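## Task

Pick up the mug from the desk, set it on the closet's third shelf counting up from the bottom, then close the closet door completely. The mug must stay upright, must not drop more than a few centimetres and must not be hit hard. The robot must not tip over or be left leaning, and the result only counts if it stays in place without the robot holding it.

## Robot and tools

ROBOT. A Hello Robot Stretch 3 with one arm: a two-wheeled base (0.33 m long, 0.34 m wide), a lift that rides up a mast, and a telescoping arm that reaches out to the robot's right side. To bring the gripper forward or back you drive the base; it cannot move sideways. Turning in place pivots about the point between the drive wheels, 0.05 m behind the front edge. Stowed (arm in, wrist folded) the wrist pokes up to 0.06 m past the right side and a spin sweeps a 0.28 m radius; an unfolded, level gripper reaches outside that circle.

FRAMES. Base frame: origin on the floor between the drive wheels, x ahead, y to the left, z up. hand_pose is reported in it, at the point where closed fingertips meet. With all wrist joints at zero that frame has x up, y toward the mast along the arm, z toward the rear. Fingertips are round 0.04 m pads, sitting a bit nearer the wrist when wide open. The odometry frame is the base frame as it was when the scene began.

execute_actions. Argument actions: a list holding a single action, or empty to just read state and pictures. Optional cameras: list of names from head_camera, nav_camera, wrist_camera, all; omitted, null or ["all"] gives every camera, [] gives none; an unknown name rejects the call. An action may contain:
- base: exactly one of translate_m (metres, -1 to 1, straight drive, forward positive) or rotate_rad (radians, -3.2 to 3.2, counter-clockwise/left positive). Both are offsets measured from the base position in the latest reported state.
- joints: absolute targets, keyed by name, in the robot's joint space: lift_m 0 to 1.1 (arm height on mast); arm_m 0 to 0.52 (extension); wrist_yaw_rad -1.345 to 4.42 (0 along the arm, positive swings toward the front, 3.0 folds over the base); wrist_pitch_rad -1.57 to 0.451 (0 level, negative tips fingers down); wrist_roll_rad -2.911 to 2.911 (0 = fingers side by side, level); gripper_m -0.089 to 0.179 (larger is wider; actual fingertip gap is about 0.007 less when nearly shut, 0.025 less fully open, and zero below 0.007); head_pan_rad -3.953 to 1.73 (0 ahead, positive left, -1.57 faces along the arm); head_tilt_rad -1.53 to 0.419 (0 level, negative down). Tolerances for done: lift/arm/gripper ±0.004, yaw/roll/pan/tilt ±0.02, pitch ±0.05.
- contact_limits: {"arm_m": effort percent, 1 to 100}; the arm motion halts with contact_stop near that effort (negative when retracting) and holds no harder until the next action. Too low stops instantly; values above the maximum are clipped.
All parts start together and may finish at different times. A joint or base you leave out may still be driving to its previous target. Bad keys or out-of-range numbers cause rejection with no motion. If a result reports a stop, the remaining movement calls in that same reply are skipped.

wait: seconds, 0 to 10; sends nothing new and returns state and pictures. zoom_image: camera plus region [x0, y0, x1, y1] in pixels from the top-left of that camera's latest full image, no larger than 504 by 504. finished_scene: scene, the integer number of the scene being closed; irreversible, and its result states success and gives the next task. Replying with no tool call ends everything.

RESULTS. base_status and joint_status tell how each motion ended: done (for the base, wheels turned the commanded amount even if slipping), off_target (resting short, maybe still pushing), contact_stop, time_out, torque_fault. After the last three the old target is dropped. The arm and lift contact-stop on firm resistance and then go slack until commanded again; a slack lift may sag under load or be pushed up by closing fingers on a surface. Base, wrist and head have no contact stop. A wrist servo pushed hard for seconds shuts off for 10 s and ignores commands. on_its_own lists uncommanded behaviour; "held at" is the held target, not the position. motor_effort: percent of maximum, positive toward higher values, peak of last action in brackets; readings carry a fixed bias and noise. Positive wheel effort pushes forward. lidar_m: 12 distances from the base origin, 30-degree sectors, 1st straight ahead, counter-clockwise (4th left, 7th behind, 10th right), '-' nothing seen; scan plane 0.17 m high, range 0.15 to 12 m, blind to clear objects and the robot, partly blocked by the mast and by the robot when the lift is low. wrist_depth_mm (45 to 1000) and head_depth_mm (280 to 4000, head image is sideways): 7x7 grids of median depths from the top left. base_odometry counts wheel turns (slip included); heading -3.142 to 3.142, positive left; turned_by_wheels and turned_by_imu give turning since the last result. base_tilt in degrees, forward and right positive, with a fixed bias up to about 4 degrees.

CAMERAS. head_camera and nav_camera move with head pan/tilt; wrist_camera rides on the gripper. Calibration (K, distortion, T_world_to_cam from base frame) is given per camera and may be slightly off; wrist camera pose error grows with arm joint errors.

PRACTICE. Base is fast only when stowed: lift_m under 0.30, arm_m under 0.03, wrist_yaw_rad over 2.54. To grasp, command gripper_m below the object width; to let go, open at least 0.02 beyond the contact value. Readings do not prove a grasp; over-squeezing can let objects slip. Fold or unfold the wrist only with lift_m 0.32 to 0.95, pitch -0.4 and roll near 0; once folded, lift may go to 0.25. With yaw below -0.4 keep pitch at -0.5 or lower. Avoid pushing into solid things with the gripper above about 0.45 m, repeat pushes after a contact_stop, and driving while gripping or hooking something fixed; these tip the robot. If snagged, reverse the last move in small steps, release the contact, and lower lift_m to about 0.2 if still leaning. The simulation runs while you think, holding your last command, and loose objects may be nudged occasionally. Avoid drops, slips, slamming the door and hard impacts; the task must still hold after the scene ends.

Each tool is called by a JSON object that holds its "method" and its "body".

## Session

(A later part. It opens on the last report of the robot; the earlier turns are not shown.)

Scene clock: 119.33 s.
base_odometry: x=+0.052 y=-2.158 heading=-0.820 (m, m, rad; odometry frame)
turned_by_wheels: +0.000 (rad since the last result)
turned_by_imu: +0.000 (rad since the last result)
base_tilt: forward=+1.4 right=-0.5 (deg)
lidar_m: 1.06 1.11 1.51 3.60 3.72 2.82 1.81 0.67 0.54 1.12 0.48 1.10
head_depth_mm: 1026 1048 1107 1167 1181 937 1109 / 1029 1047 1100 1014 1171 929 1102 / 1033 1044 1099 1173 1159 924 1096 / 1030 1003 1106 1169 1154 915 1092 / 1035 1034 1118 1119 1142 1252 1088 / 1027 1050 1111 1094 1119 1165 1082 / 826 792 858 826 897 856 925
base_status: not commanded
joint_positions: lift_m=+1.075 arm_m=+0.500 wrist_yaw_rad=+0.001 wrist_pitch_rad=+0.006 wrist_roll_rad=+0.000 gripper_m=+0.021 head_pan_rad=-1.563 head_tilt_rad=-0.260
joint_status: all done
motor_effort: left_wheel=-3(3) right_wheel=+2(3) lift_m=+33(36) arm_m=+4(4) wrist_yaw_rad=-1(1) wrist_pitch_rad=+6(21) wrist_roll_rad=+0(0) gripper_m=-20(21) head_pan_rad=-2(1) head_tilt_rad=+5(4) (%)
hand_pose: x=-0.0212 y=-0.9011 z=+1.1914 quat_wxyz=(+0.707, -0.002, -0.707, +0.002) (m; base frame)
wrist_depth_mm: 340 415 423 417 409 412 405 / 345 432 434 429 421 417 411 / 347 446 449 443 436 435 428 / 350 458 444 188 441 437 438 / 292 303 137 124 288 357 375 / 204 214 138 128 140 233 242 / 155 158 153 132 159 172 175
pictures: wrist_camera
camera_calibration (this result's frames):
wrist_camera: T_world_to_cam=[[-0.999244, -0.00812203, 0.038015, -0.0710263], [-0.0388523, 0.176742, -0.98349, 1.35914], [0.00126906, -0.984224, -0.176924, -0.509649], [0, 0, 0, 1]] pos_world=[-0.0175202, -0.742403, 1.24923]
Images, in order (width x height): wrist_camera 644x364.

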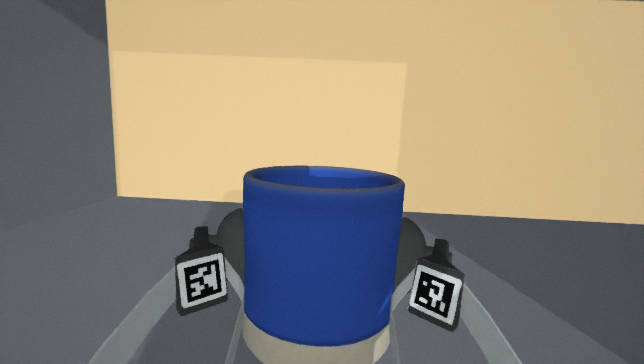

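The mug is resting on the shelf; releasing and retracting.

{"method": "execute_actions", "body": {"actions": [{"joints":{"gripper_m":0.14}}], "cameras": []}}

{"method": "execute_actions", "body": {"actions": [{"joints":{"arm_m":0.33}}], "cameras": ["wrist_camera"]}}

{"method": "execute_actions", "body": {"actions": [{"joints":{"arm_m":0.03,"lift_m":0.947,"gripper_m":-0.03,"wrist_pitch_rad":0,"head_tilt_rad":-0.5},"base":{"translate_m":-0.03}}], "cameras": []}}

{"method": "execute_actions", "body": {"actions": [{"base":{"translate_m":-0.255}}]}}

Scene clock: 121.23 s.
base_odometry: x=+0.052 y=-2.158 heading=-0.820 (m, m, rad; odometry frame)
turned_by_wheels: +0.000 (rad since the last result)
turned_by_imu: +0.000 (rad since the last result)
base_tilt: forward=+1.4 right=-0.2 (deg)
lidar_m: 1.06 1.10 1.51 3.60 3.76 2.82 1.81 0.67 0.54 1.11 0.48 1.11
head_depth_mm: 1029 1056 1101 1176 1186 933 1104 / 1034 1050 1098 1012 1166 928 1103 / 1029 1056 1102 1177 1156 926 1099 / 1031 1003 1108 1172 1151 923 1090 / 1031 1032 1116 1119 1137 1254 1090 / 1025 1055 1110 1091 1122 1173 1076 / 820 792 860 830 898 852 926
base_status: not commanded
joint_positions: lift_m=+1.075 arm_m=+0.500 wrist_yaw_rad=+0.001 wrist_pitch_rad=+0.005 wrist_roll_rad=+0.000 gripper_m=+0.140 head_pan_rad=-1.563 head_tilt_rad=-0.260
joint_status: all done
motor_effort: left_wheel=-3(3) right_wheel=+3(2) lift_m=+35(34) arm_m=+4(4) wrist_yaw_rad=-1(1) wrist_pitch_rad=+7(6) wrist_roll_rad=+0(0) gripper_m=+0(90) head_pan_rad=-1(1) head_tilt_rad=+4(4) (%)
hand_pose: x=-0.0212 y=-0.9011 z=+1.1912 quat_wxyz=(+0.707, -0.001, -0.707, +0.002) (m; base frame)
wrist_depth_mm: 344 421 419 409 413 406 400 / 340 430 430 427 426 417 413 / 345 444 448 436 435 432 424 / 353 449 449 189 445 438 432 / 290 328 284 125 309 363 373 / 202 - 187 129 209 249 236 / - 155 152 133 158 163 175
pictures: none
No camera images: the call's "cameras" was empty. Leave "cameras" out to get every camera's image.

Scene clock: 123.73 s.
base_odometry: x=+0.052 y=-2.158 heading=-0.820 (m, m, rad; odometry frame)
turned_by_wheels: +0.000 (rad since the last result)
turned_by_imu: +0.000 (rad since the last result)
base_tilt: forward=+1.4 right=-0.3 (deg)
lidar_m: 1.06 1.10 1.50 3.59 3.74 2.81 1.81 0.67 0.54 1.12 0.48 1.10
head_depth_mm: 1032 1047 1109 1174 1185 934 1101 / 1025 1056 1100 - 1176 931 1096 / 1031 1055 1113 - 1155 920 1093 / 1031 1001 1108 1157 1150 918 1090 / 1030 1033 1125 1129 1131 1258 1083 / 1031 1046 1113 1090 1124 1160 1079 / 821 793 860 826 897 851 928
base_status: not commanded
joint_positions: lift_m=+1.075 arm_m=+0.330 wrist_yaw_rad=+0.001 wrist_pitch_rad=+0.004 wrist_roll_rad=+0.000 gripper_m=+0.140 head_pan_rad=-1.563 head_tilt_rad=-0.260
joint_status: all done
motor_effort: left_wheel=-3(3) right_wheel=+3(2) lift_m=+34(34) arm_m=-3(3) wrist_yaw_rad=-1(1) wrist_pitch_rad=+7(8) wrist_roll_rad=+0(0) gripper_m=+1(1) head_pan_rad=-3(2) head_tilt_rad=+4(5) (%)
hand_pose: x=-0.0212 y=-0.7316 z=+1.1909 quat_wxyz=(+0.707, -0.001, -0.707, +0.002) (m; base frame)
wrist_depth_mm: 342 477 553 543 514 490 475 / 343 486 602 583 591 587 575 / 348 488 607 598 598 585 585 / 349 462 599 298 607 602 598 / 291 325 314 301 341 364 378 / 231 - 229 228 224 249 237 / 331 515 614 611 638 623 628
pictures: wrist_camera
camera_calibration (this result's frames):
wrist_camera: T_world_to_cam=[[-0.999244, -0.00819852, 0.0380082, -0.0696757], [-0.0388616, 0.178657, -0.983144, 1.32962], [0.00126988, -0.983877, -0.178841, -0.340321], [0, 0, 0, 1]] pos_world=[-0.0175195, -0.572952, 1.24899]
Images, in order (width x height): wrist_camera 644x364.

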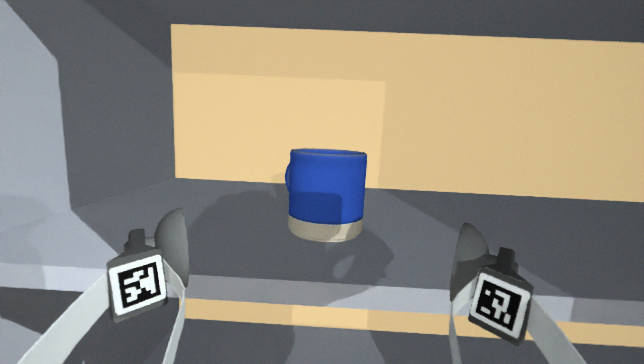

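Scene clock: 127.17 s.
base_odometry: x=+0.032 y=-2.136 heading=-0.820 (m, m, rad; odometry frame)
turned_by_wheels: +0.000 (rad since the last result)
turned_by_imu: +0.000 (rad since the last result)
base_tilt: forward=+1.3 right=-0.4 (deg)
lidar_m: 1.09 1.13 1.55 3.60 3.27 2.78 1.81 0.67 0.53 1.20 0.50 1.14
head_depth_mm: 982 1050 1151 1051 1339 - - / 987 1053 1152 1046 1312 - - / 986 1039 1159 1041 - - - / 993 804 1152 1036 1327 - 1339 / 990 1047 1168 1026 1299 1137 1341 / 991 1051 1158 1021 1252 1134 1307 / 914 922 898 914 980 701 711
base_status: done
joint_positions: lift_m=+0.947 arm_m=+0.030 wrist_yaw_rad=+0.001 wrist_pitch_rad=-0.016 wrist_roll_rad=+0.000 gripper_m=-0.029 head_pan_rad=-1.563 head_tilt_rad=-0.494
joint_status: all done
motor_effort: left_wheel=-3(10) right_wheel=+2(4) lift_m=+35(35) arm_m=-3(3) wrist_yaw_rad=-1(1) wrist_pitch_rad=+8(6) wrist_roll_rad=+0(0) gripper_m=-11(94) head_pan_rad=-2(2) head_tilt_rad=-2(22) (%)
hand_pose: x=-0.0213 y=-0.4310 z=+1.0576 quat_wxyz=(+0.707, +0.006, -0.707, -0.006) (m; base frame)
wrist_depth_mm: 267 525 847 838 836 814 824 / 271 528 864 847 858 845 815 / 276 500 927 887 872 877 859 / 278 543 934 910 887 932 907 / 278 546 758 899 843 873 763 / 286 554 617 - 588 580 237 / 286 576 891 977 - 970 235
pictures: none
No camera images: the call's "cameras" was empty. Leave "cameras" out to get every camera's image.

Scene clock: 130.67 s.
base_odometry: x=-0.142 y=-1.949 heading=-0.820 (m, m, rad; odometry frame)
turned_by_wheels: +0.000 (rad since the last result)
turned_by_imu: +0.000 (rad since the last result)
base_tilt: forward=+1.3 right=-0.2 (deg)
lidar_m: 1.35 1.40 1.91 3.21 3.45 2.53 2.43 0.67 0.49 0.47 0.68 0.66
head_depth_mm: 367 395 429 469 513 - - / 367 396 430 470 514 - - / 368 396 431 470 - - - / 372 398 431 475 511 - 659 / 991 1045 1156 1027 1302 1138 1350 / 993 1044 1157 1015 1293 1128 1350 / 993 798 1167 1010 1306 1128 1342
base_status: done
joint_positions: lift_m=+0.947 arm_m=+0.030 wrist_yaw_rad=+0.001 wrist_pitch_rad=-0.016 wrist_roll_rad=+0.000 gripper_m=-0.029 head_pan_rad=-1.563 head_tilt_rad=-0.494
joint_status: not commanded
motor_effort: left_wheel=-3(8) right_wheel=+2(2) lift_m=+35(35) arm_m=-3(3) wrist_yaw_rad=+0(1) wrist_pitch_rad=+8(7) wrist_roll_rad=+0(0) gripper_m=-10(11) head_pan_rad=-2(3) head_tilt_rad=-2(3) (%)
hand_pose: x=-0.0213 y=-0.4310 z=+1.0576 quat_wxyz=(+0.707, +0.006, -0.707, -0.006) (m; base frame)
wrist_depth_mm: 640 853 865 182 181 179 177 / 628 867 873 187 186 184 183 / 632 883 895 192 192 190 187 / 663 913 967 211 198 195 193 / 646 752 699 211 203 201 198 / 609 815 600 - 210 208 205 / 678 874 878 221 216 215 212
pictures: head_camera (sideways: a quarter turn clockwise sets it upright), nav_camera (sideways: a quarter turn counterclockwise sets it upright), wrist_camera
camera_calibration (this result's frames):
head_camera: T_world_to_cam=[[-0.0507349, 0.435804, -0.89861, 1.19017], [0.998132, 0.0527996, -0.0307473, 0.0343334], [0.0340465, -0.898492, -0.437669, 0.527716], [0, 0, 0, 1]] pos_world=[0.0081472, -0.0463465, 1.30152]
nav_camera: T_world_to_cam=[[0.00781892, -0.483461, 0.875331, -1.09401], [-0.998325, -0.0539551, -0.0208828, 0.0810534], [0.0573245, -0.873702, -0.483073, 0.581069], [0, 0, 0, 1]] pos_world=[0.0561621, -0.0168579, 1.24001]
wrist_camera: T_world_to_cam=[[-0.999246, -0.00864158, 0.0378485, -0.0622547], [-0.0388114, 0.198977, -0.979235, 1.14948], [0.000931156, -0.979966, -0.199162, -0.0453049], [0, 0, 0, 1]] pos_world=[-0.0175526, -0.273656, 1.11895]
Images, in order (width x height): head_camera 896x504, nav_camera 672x504, wrist_camera 644x364.

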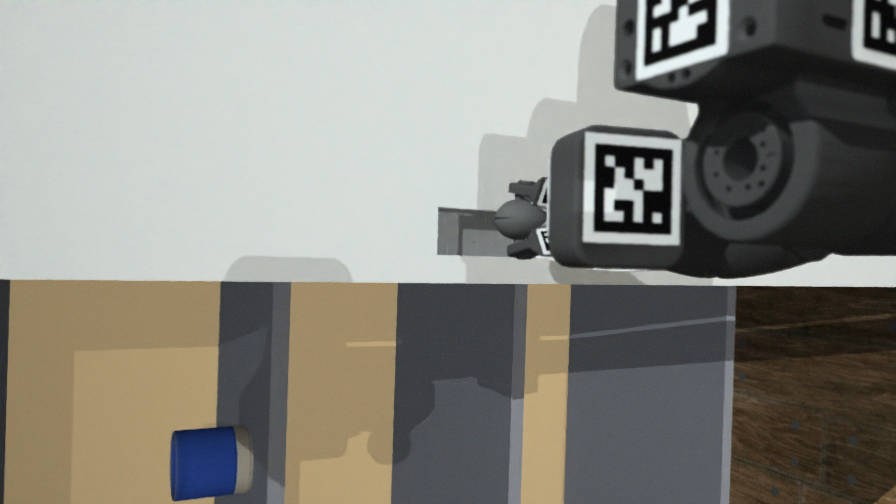

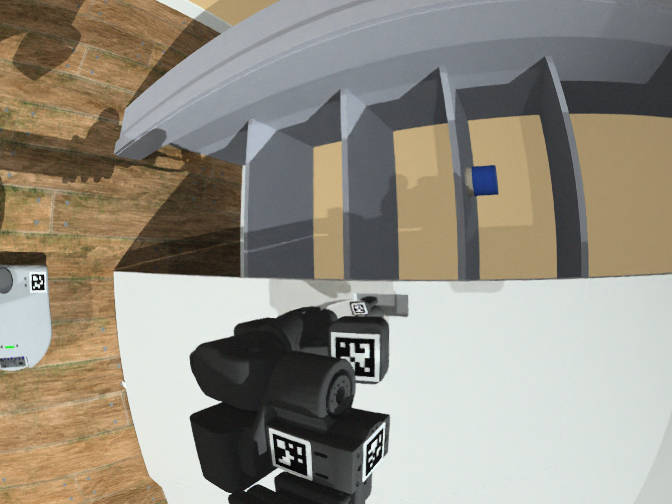

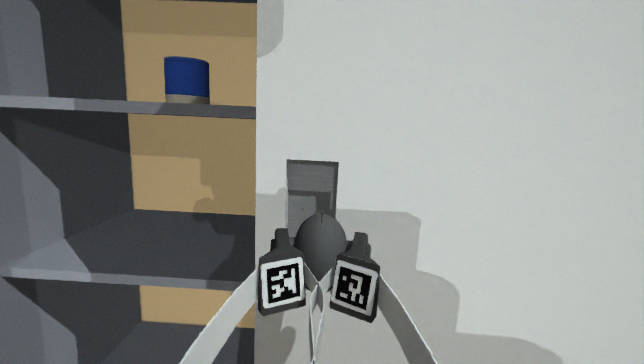

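{"method": "execute_actions", "body": {"actions": [{"base":{"translate_m":0.006},"joints":{"arm_m":0.064}}], "cameras": []}}

{"method": "execute_actions", "body": {"actions": [{"base":{"translate_m":0.41}}], "cameras": ["head_camera","wrist_camera"]}}

Scene clock: 132.07 s.
base_odometry: x=-0.138 y=-1.954 heading=-0.820 (m, m, rad; odometry frame)
turned_by_wheels: +0.000 (rad since the last result)
turned_by_imu: +0.000 (rad since the last result)
base_tilt: forward=+1.4 right=-0.4 (deg)
lidar_m: 1.34 1.40 1.90 3.20 3.47 2.53 2.44 0.68 0.49 0.47 0.67 0.65
head_depth_mm: 367 396 430 469 502 - - / 367 396 430 469 503 - - / 368 398 431 470 - - - / 372 403 437 478 1230 1090 688 / 991 1042 1158 1030 1304 1135 1357 / 997 1047 1164 1020 1301 1127 1337 / 991 824 1167 1017 1296 1128 1334
base_status: done
joint_positions: lift_m=+0.947 arm_m=+0.064 wrist_yaw_rad=+0.001 wrist_pitch_rad=-0.016 wrist_roll_rad=+0.000 gripper_m=-0.029 head_pan_rad=-1.563 head_tilt_rad=-0.494
joint_status: all done
motor_effort: left_wheel=-3(6) right_wheel=+2(5) lift_m=+35(35) arm_m=+4(5) wrist_yaw_rad=-1(1) wrist_pitch_rad=+8(8) wrist_roll_rad=+0(0) gripper_m=-11(10) head_pan_rad=-3(2) head_tilt_rad=-3(3) (%)
hand_pose: x=-0.0213 y=-0.4645 z=+1.0576 quat_wxyz=(+0.707, +0.006, -0.707, -0.006) (m; base frame)
wrist_depth_mm: 634 844 821 151 150 149 148 / 627 805 577 155 154 152 152 / 630 871 870 162 159 158 156 / 656 881 886 177 165 163 160 / 647 733 701 176 168 168 166 / 590 577 573 - 173 172 170 / 673 888 875 183 182 178 177
pictures: none
No camera images: the call's "cameras" was empty. Leave "cameras" out to get every camera's image.

Scene clock: 137.33 s.
base_odometry: x=+0.142 y=-2.254 heading=-0.820 (m, m, rad; odometry frame)
turned_by_wheels: +0.000 (rad since the last result)
turned_by_imu: +0.001 (rad since the last result)
base_tilt: forward=+1.2 right=-0.4 (deg)
lidar_m: 0.93 0.97 1.32 3.60 3.73 2.96 1.80 0.68 0.49 0.45 0.47 0.97
head_depth_mm: 366 395 429 468 501 - - / 367 396 429 470 503 - - / 367 397 431 470 - - - / 934 405 442 485 1349 1079 976 / 433 456 479 505 536 569 645 / 341 368 400 437 484 548 617 / 349 378 414 456 499 557 630
base_status: done
joint_positions: lift_m=+0.947 arm_m=+0.064 wrist_yaw_rad=-0.006 wrist_pitch_rad=-0.017 wrist_roll_rad=+0.000 gripper_m=-0.029 head_pan_rad=-1.563 head_tilt_rad=-0.494
joint_status: not commanded
motor_effort: left_wheel=-3(14) right_wheel=+3(25) lift_m=+35(35) arm_m=+4(4) wrist_yaw_rad=+6(76) wrist_pitch_rad=+7(8) wrist_roll_rad=+0(0) gripper_m=-11(16) head_pan_rad=-1(2) head_tilt_rad=-3(4) (%)
hand_pose: x=-0.0229 y=-0.4646 z=+1.0575 quat_wxyz=(+0.707, +0.004, -0.707, -0.008) (m; base frame)
wrist_depth_mm: 124 134 211 151 150 149 148 / 127 137 215 156 154 154 152 / 132 139 220 161 158 158 156 / 135 140 226 177 164 162 162 / 141 143 233 176 170 168 167 / 145 146 235 - 174 173 172 / 151 151 264 184 182 180 176
pictures: head_camera (sideways: a quarter turn clockwise sets it upright), wrist_camera
camera_calibration (this result's frames):
head_camera: T_world_to_cam=[[-0.050735, 0.435806, -0.89861, 1.19017], [0.998132, 0.0527999, -0.0307472, 0.0343332], [0.0340467, -0.898491, -0.437671, 0.527719], [0, 0, 0, 1]] pos_world=[0.00814721, -0.0463465, 1.30152]
wrist_camera: T_world_to_cam=[[-0.999281, -0.00241861, 0.037848, -0.0612458], [-0.0375703, 0.199344, -0.979209, 1.15623], [-0.00517647, -0.979926, -0.199292, -0.0781699], [0, 0, 0, 1]] pos_world=[-0.0181663, -0.307238, 1.11893]
Images, in order (width x height): head_camera 896x504, wrist_camera 644x364.

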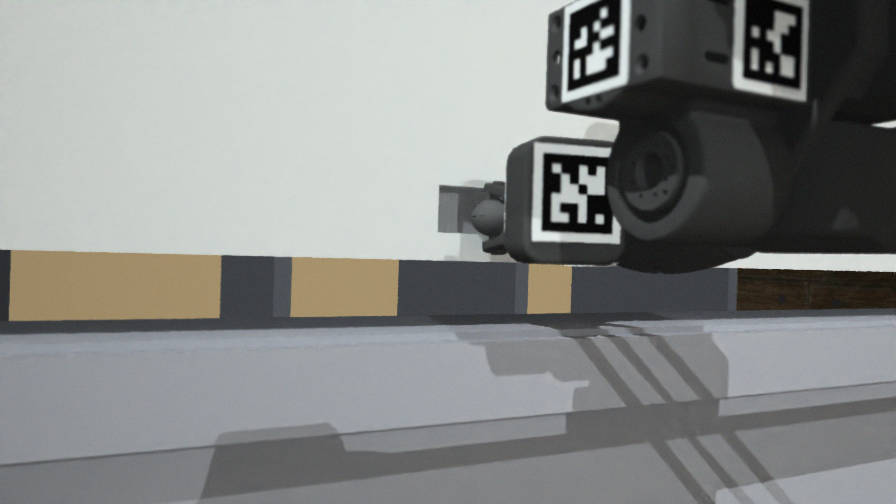

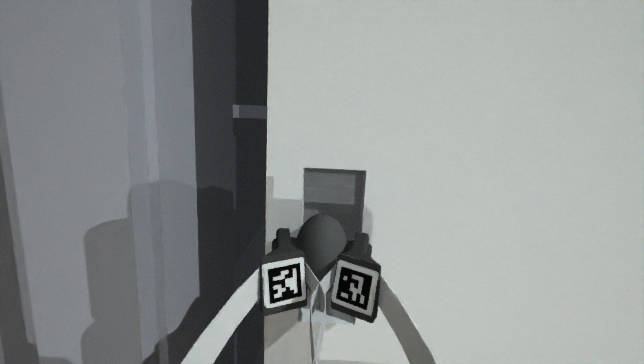

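{"method": "execute_actions", "body": {"actions": [{"base":{"translate_m":0.025},"joints":{"wrist_yaw_rad":0.05}}], "cameras": []}}

{"method": "execute_actions", "body": {"actions": [{"joints":{"wrist_yaw_rad":0.12,"arm_m":0.067}}]}}

Scene clock: 138.80 s.
base_odometry: x=+0.159 y=-2.272 heading=-0.820 (m, m, rad; odometry frame)
turned_by_wheels: +0.000 (rad since the last result)
turned_by_imu: +0.000 (rad since the last result)
base_tilt: forward=+1.3 right=-0.4 (deg)
lidar_m: 0.91 0.94 1.29 3.52 3.73 2.99 1.83 0.67 0.49 0.44 0.47 0.94
head_depth_mm: 366 395 429 469 502 - - / 368 396 430 471 502 - - / 368 397 430 469 - - - / 368 397 430 466 - - 655 / 344 373 404 440 483 539 608 / 345 374 409 447 497 557 630 / 354 382 416 454 501 558 631
base_status: done
joint_positions: lift_m=+0.947 arm_m=+0.064 wrist_yaw_rad=+0.053 wrist_pitch_rad=-0.017 wrist_roll_rad=+0.000 gripper_m=-0.029 head_pan_rad=-1.563 head_tilt_rad=-0.494
joint_status: all done
motor_effort: left_wheel=-2(12) right_wheel=+0(22) lift_m=+35(35) arm_m=+3(3) wrist_yaw_rad=-4(59) wrist_pitch_rad=+7(8) wrist_roll_rad=+0(0) gripper_m=-10(15) head_pan_rad=-2(2) head_tilt_rad=-3(4) (%)
hand_pose: x=-0.0078 y=-0.4642 z=+1.0574 quat_wxyz=(+0.707, +0.025, -0.706, +0.013) (m; base frame)
wrist_depth_mm: 145 129 134 153 148 145 141 / 149 133 139 156 152 149 145 / 154 137 142 162 157 153 150 / 159 141 146 173 162 158 154 / 165 147 148 182 166 163 159 / 171 151 149 - 172 167 163 / 177 156 168 182 178 173 169
pictures: none
No camera images: the call's "cameras" was empty. Leave "cameras" out to get every camera's image.

Scene clock: 140.17 s.
base_odometry: x=+0.159 y=-2.272 heading=-0.820 (m, m, rad; odometry frame)
turned_by_wheels: +0.000 (rad since the last result)
turned_by_imu: -0.030 (rad since the last result)
base_tilt: forward=+1.3 right=-0.3 (deg)
lidar_m: 0.91 0.94 1.25 3.20 3.70 3.01 2.87 0.70 0.50 0.44 0.47 0.96
head_depth_mm: 371 401 434 475 510 - - / 370 400 435 475 509 - - / 369 400 432 474 - - - / 370 399 432 466 - - 665 / 361 389 421 454 497 554 629 / 341 367 398 440 486 543 624 / 349 380 413 450 495 554 622
base_status: not commanded
joint_positions: lift_m=+0.947 arm_m=+0.066 wrist_yaw_rad=+0.122 wrist_pitch_rad=-0.019 wrist_roll_rad=+0.000 gripper_m=-0.029 head_pan_rad=-1.563 head_tilt_rad=-0.494
joint_status: all done
motor_effort: left_wheel=-1(5) right_wheel=+0(9) lift_m=+35(35) arm_m=+13(18) wrist_yaw_rad=-2(24) wrist_pitch_rad=+8(9) wrist_roll_rad=+0(0) gripper_m=-11(11) head_pan_rad=-2(2) head_tilt_rad=-3(3) (%)
hand_pose: x=+0.0096 y=-0.4650 z=+1.0569 quat_wxyz=(+0.707, +0.050, -0.705, +0.036) (m; base frame)
wrist_depth_mm: 150 132 138 153 147 143 138 / 155 136 143 157 152 146 142 / 160 140 146 162 157 151 146 / 166 146 150 177 160 155 150 / 172 149 154 182 166 160 153 / 178 155 152 - 169 164 158 / 186 162 171 184 176 169 162
pictures: head_camera (sideways: a quarter turn clockwise sets it upright), nav_camera (sideways: a quarter turn counterclockwise sets it upright), wrist_camera
camera_calibration (this result's frames):
head_camera: T_world_to_cam=[[-0.0507352, 0.435833, -0.898597, 1.19016], [0.998132, 0.0528008, -0.0307458, 0.0343315], [0.0340466, -0.898478, -0.437697, 0.527753], [0, 0, 0, 1]] pos_world=[0.00814721, -0.0463465, 1.30152]
nav_camera: T_world_to_cam=[[0.00781925, -0.483489, 0.875316, -1.09399], [-0.998325, -0.0539546, -0.0208842, 0.0810553], [0.0573246, -0.873686, -0.483101, 0.581105], [0, 0, 0, 1]] pos_world=[0.0561621, -0.0168559, 1.24001]
wrist_camera: T_world_to_cam=[[-0.990847, -0.129581, 0.0378295, -0.0878958], [-0.062914, 0.195352, -0.978713, 1.15478], [0.119433, -0.972135, -0.201716, -0.0735374], [0, 0, 0, 1]] pos_world=[-0.00565661, -0.308467, 1.11869]
Images, in order (width x height): head_camera 896x504, nav_camera 672x504, wrist_camera 644x364.

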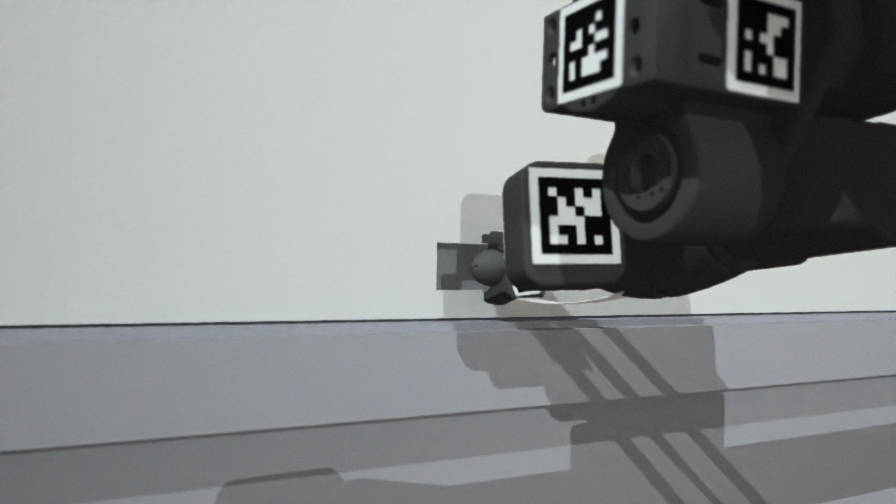

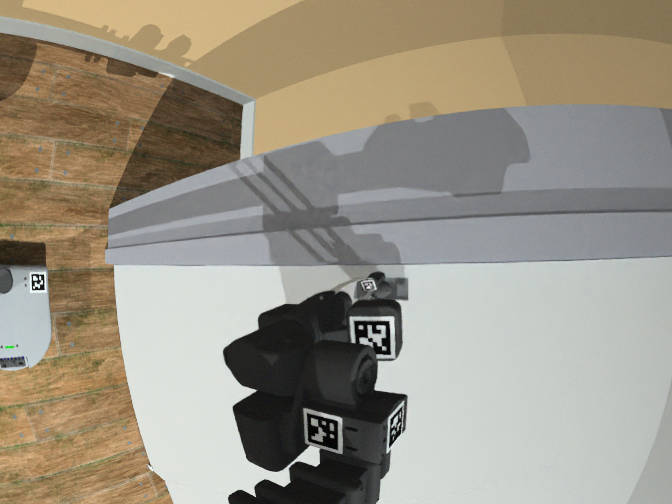

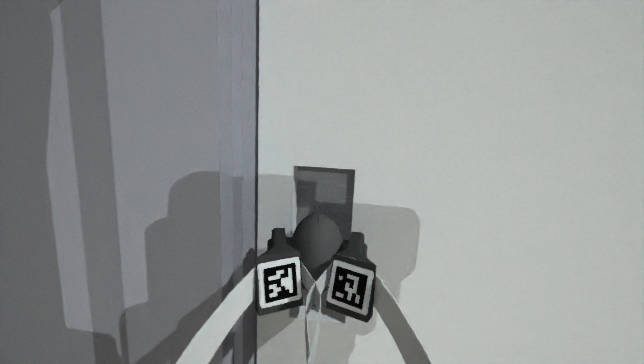

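{"method": "execute_actions", "body": {"actions": [{"joints":{"wrist_yaw_rad":0.16,"arm_m":0.065}}], "cameras": ["head_camera"]}}

{"method": "execute_actions", "body": {"actions": [{"joints":{"arm_m":0.02,"wrist_yaw_rad":0.14,"head_pan_rad":-2.3,"head_tilt_rad":-0.2}}]}}

Scene clock: 141.03 s.
base_odometry: x=+0.159 y=-2.272 heading=-0.820 (m, m, rad; odometry frame)
turned_by_wheels: +0.000 (rad since the last result)
turned_by_imu: +0.000 (rad since the last result)
base_tilt: forward=+1.3 right=-0.3 (deg)
lidar_m: 0.91 0.94 1.26 3.19 3.71 3.00 2.87 0.70 0.50 0.44 0.47 0.95
head_depth_mm: 370 399 434 475 508 - - / 369 398 433 473 507 - - / 369 398 432 472 513 - - / 368 396 430 469 - - 669 / 360 387 420 452 494 553 626 / 339 366 397 439 486 544 623 / 348 378 410 449 494 551 622
base_status: not commanded
joint_positions: lift_m=+0.947 arm_m=+0.065 wrist_yaw_rad=+0.152 wrist_pitch_rad=-0.019 wrist_roll_rad=+0.000 gripper_m=-0.029 head_pan_rad=-1.563 head_tilt_rad=-0.494
joint_status: all done
motor_effort: left_wheel=-1(1) right_wheel=+1(2) lift_m=+35(35) arm_m=+1(11) wrist_yaw_rad=+9(15) wrist_pitch_rad=+9(9) wrist_roll_rad=+0(0) gripper_m=-11(12) head_pan_rad=-1(2) head_tilt_rad=-3(4) (%)
hand_pose: x=+0.0173 y=-0.4628 z=+1.0570 quat_wxyz=(+0.706, +0.060, -0.704, +0.047) (m; base frame)
wrist_depth_mm: 154 135 133 153 147 142 136 / 160 140 135 157 151 145 139 / 166 145 140 162 155 149 143 / 171 149 145 176 160 153 147 / 178 155 149 180 165 157 151 / 186 174 153 - 169 163 155 / 192 181 165 184 175 167 160
pictures: head_camera (sideways: a quarter turn clockwise sets it upright)
camera_calibration (this result's frames):
head_camera: T_world_to_cam=[[-0.0507366, 0.435985, -0.898523, 1.19006], [0.998132, 0.0528065, -0.0307382, 0.0343215], [0.0340465, -0.898404, -0.437849, 0.527951], [0, 0, 0, 1]] pos_world=[0.00814723, -0.0463464, 1.30151]
Images, in order (width x height): head_camera 896x504.

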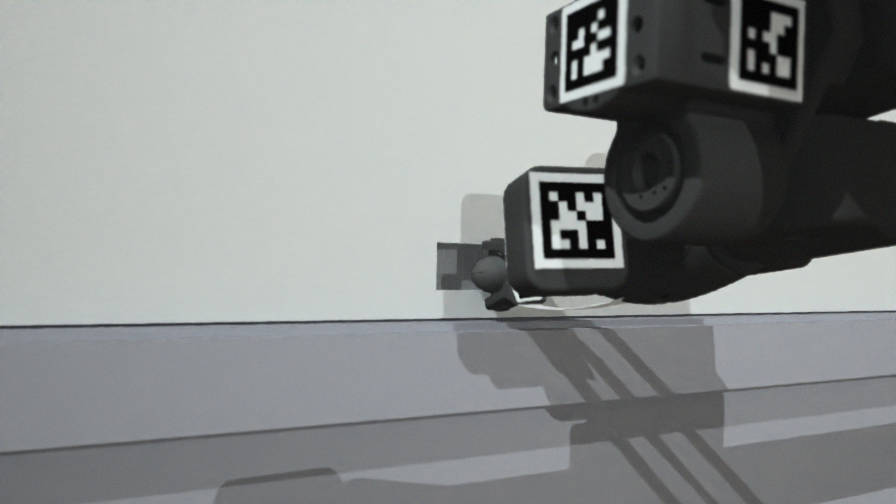

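Scene clock: 142.47 s.
base_odometry: x=+0.159 y=-2.272 heading=-0.820 (m, m, rad; odometry frame)
turned_by_wheels: +0.000 (rad since the last result)
turned_by_imu: +0.000 (rad since the last result)
base_tilt: forward=+1.2 right=-0.3 (deg)
lidar_m: 0.91 0.94 1.26 3.19 3.72 3.00 2.87 0.69 0.49 0.44 0.47 0.96
head_depth_mm: 747 787 825 878 931 1097 1171 / 665 696 727 766 805 846 904 / 601 625 650 678 710 746 785 / 543 564 586 609 636 665 690 / 499 516 536 554 573 596 620 / 460 476 491 508 524 542 556 / 429 441 455 467 482 498 511
base_status: not commanded
joint_positions: lift_m=+0.947 arm_m=+0.020 wrist_yaw_rad=+0.142 wrist_pitch_rad=-0.019 wrist_roll_rad=+0.000 gripper_m=-0.029 head_pan_rad=-2.293 head_tilt_rad=-0.211
joint_status: all done
motor_effort: left_wheel=+0(1) right_wheel=-1(1) lift_m=+35(35) arm_m=-3(2) wrist_yaw_rad=-3(9) wrist_pitch_rad=+9(9) wrist_roll_rad=+0(0) gripper_m=-10(10) head_pan_rad=-2(26) head_tilt_rad=+5(27) (%)
hand_pose: x=+0.0147 y=-0.4184 z=+1.0570 quat_wxyz=(+0.706, +0.057, -0.704, +0.043) (m; base frame)
wrist_depth_mm: 201 194 172 191 184 177 173 / 206 198 178 198 190 183 176 / 215 205 183 203 196 188 180 / 222 212 189 219 202 192 185 / 232 220 196 223 208 200 191 / 238 228 202 - 211 204 196 / 246 237 210 230 218 210 202
pictures: head_camera (sideways: a quarter turn clockwise sets it upright), nav_camera (sideways: a quarter turn counterclockwise sets it upright), wrist_camera
camera_calibration (this result's frames):
head_camera: T_world_to_cam=[[0.0756774, 0.157672, -0.984587, 1.30168], [0.772376, -0.633768, -0.0421253, 0.0505368], [-0.630642, -0.757283, -0.169744, 0.183075], [0, 0, 0, 1]] pos_world=[-0.0220868, -0.0345707, 1.31483]
nav_camera: T_world_to_cam=[[-0.142485, -0.168052, 0.975426, -1.22375], [-0.782773, 0.622267, -0.00713579, 0.0618467], [-0.605776, -0.764554, -0.22021, 0.243026], [0, 0, 0, 1]] pos_world=[0.021265, -0.0583322, 1.24764]
wrist_camera: T_world_to_cam=[[-0.988071, -0.14928, 0.0378296, -0.0851414], [-0.066734, 0.193667, -0.978795, 1.14554], [0.138788, -0.969644, -0.201319, -0.0285121], [0, 0, 0, 1]] pos_world=[-0.00372219, -0.262209, 1.11873]
Images, in order (width x height): head_camera 896x504, nav_camera 672x504, wrist_camera 644x364.

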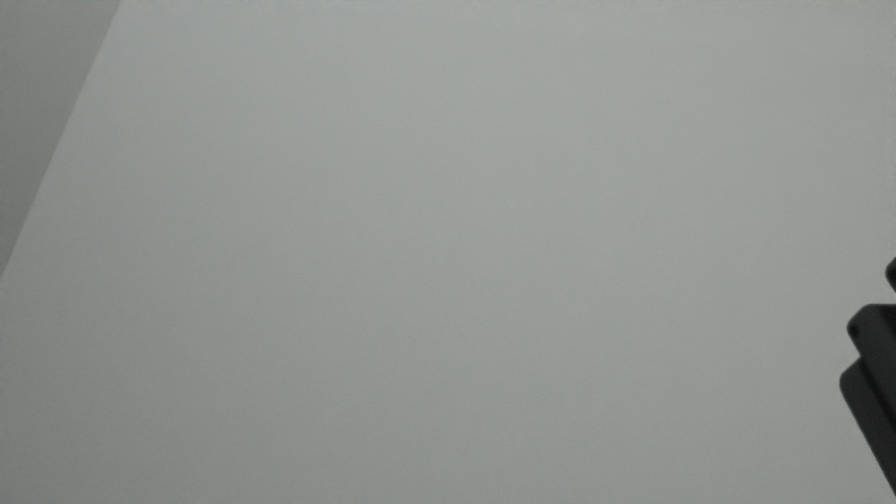

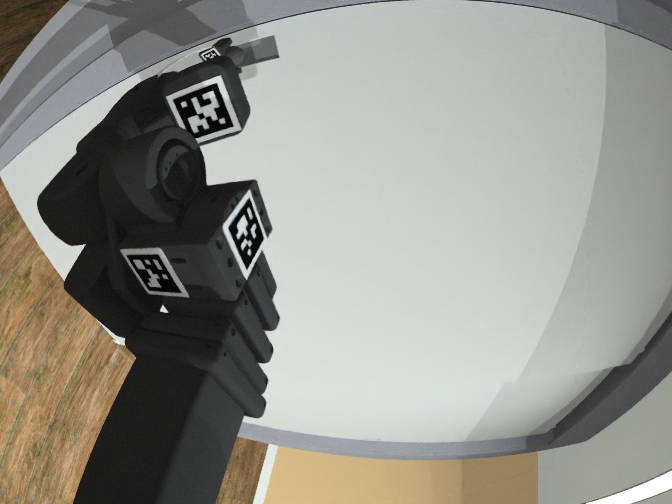

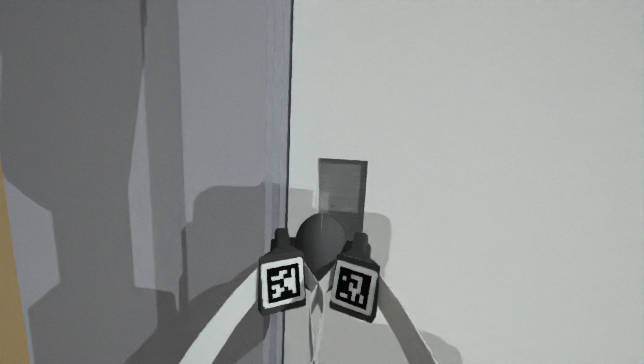

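{"method": "finished_scene", "body": {"scene": 2}}

The scene is finished: the task was done.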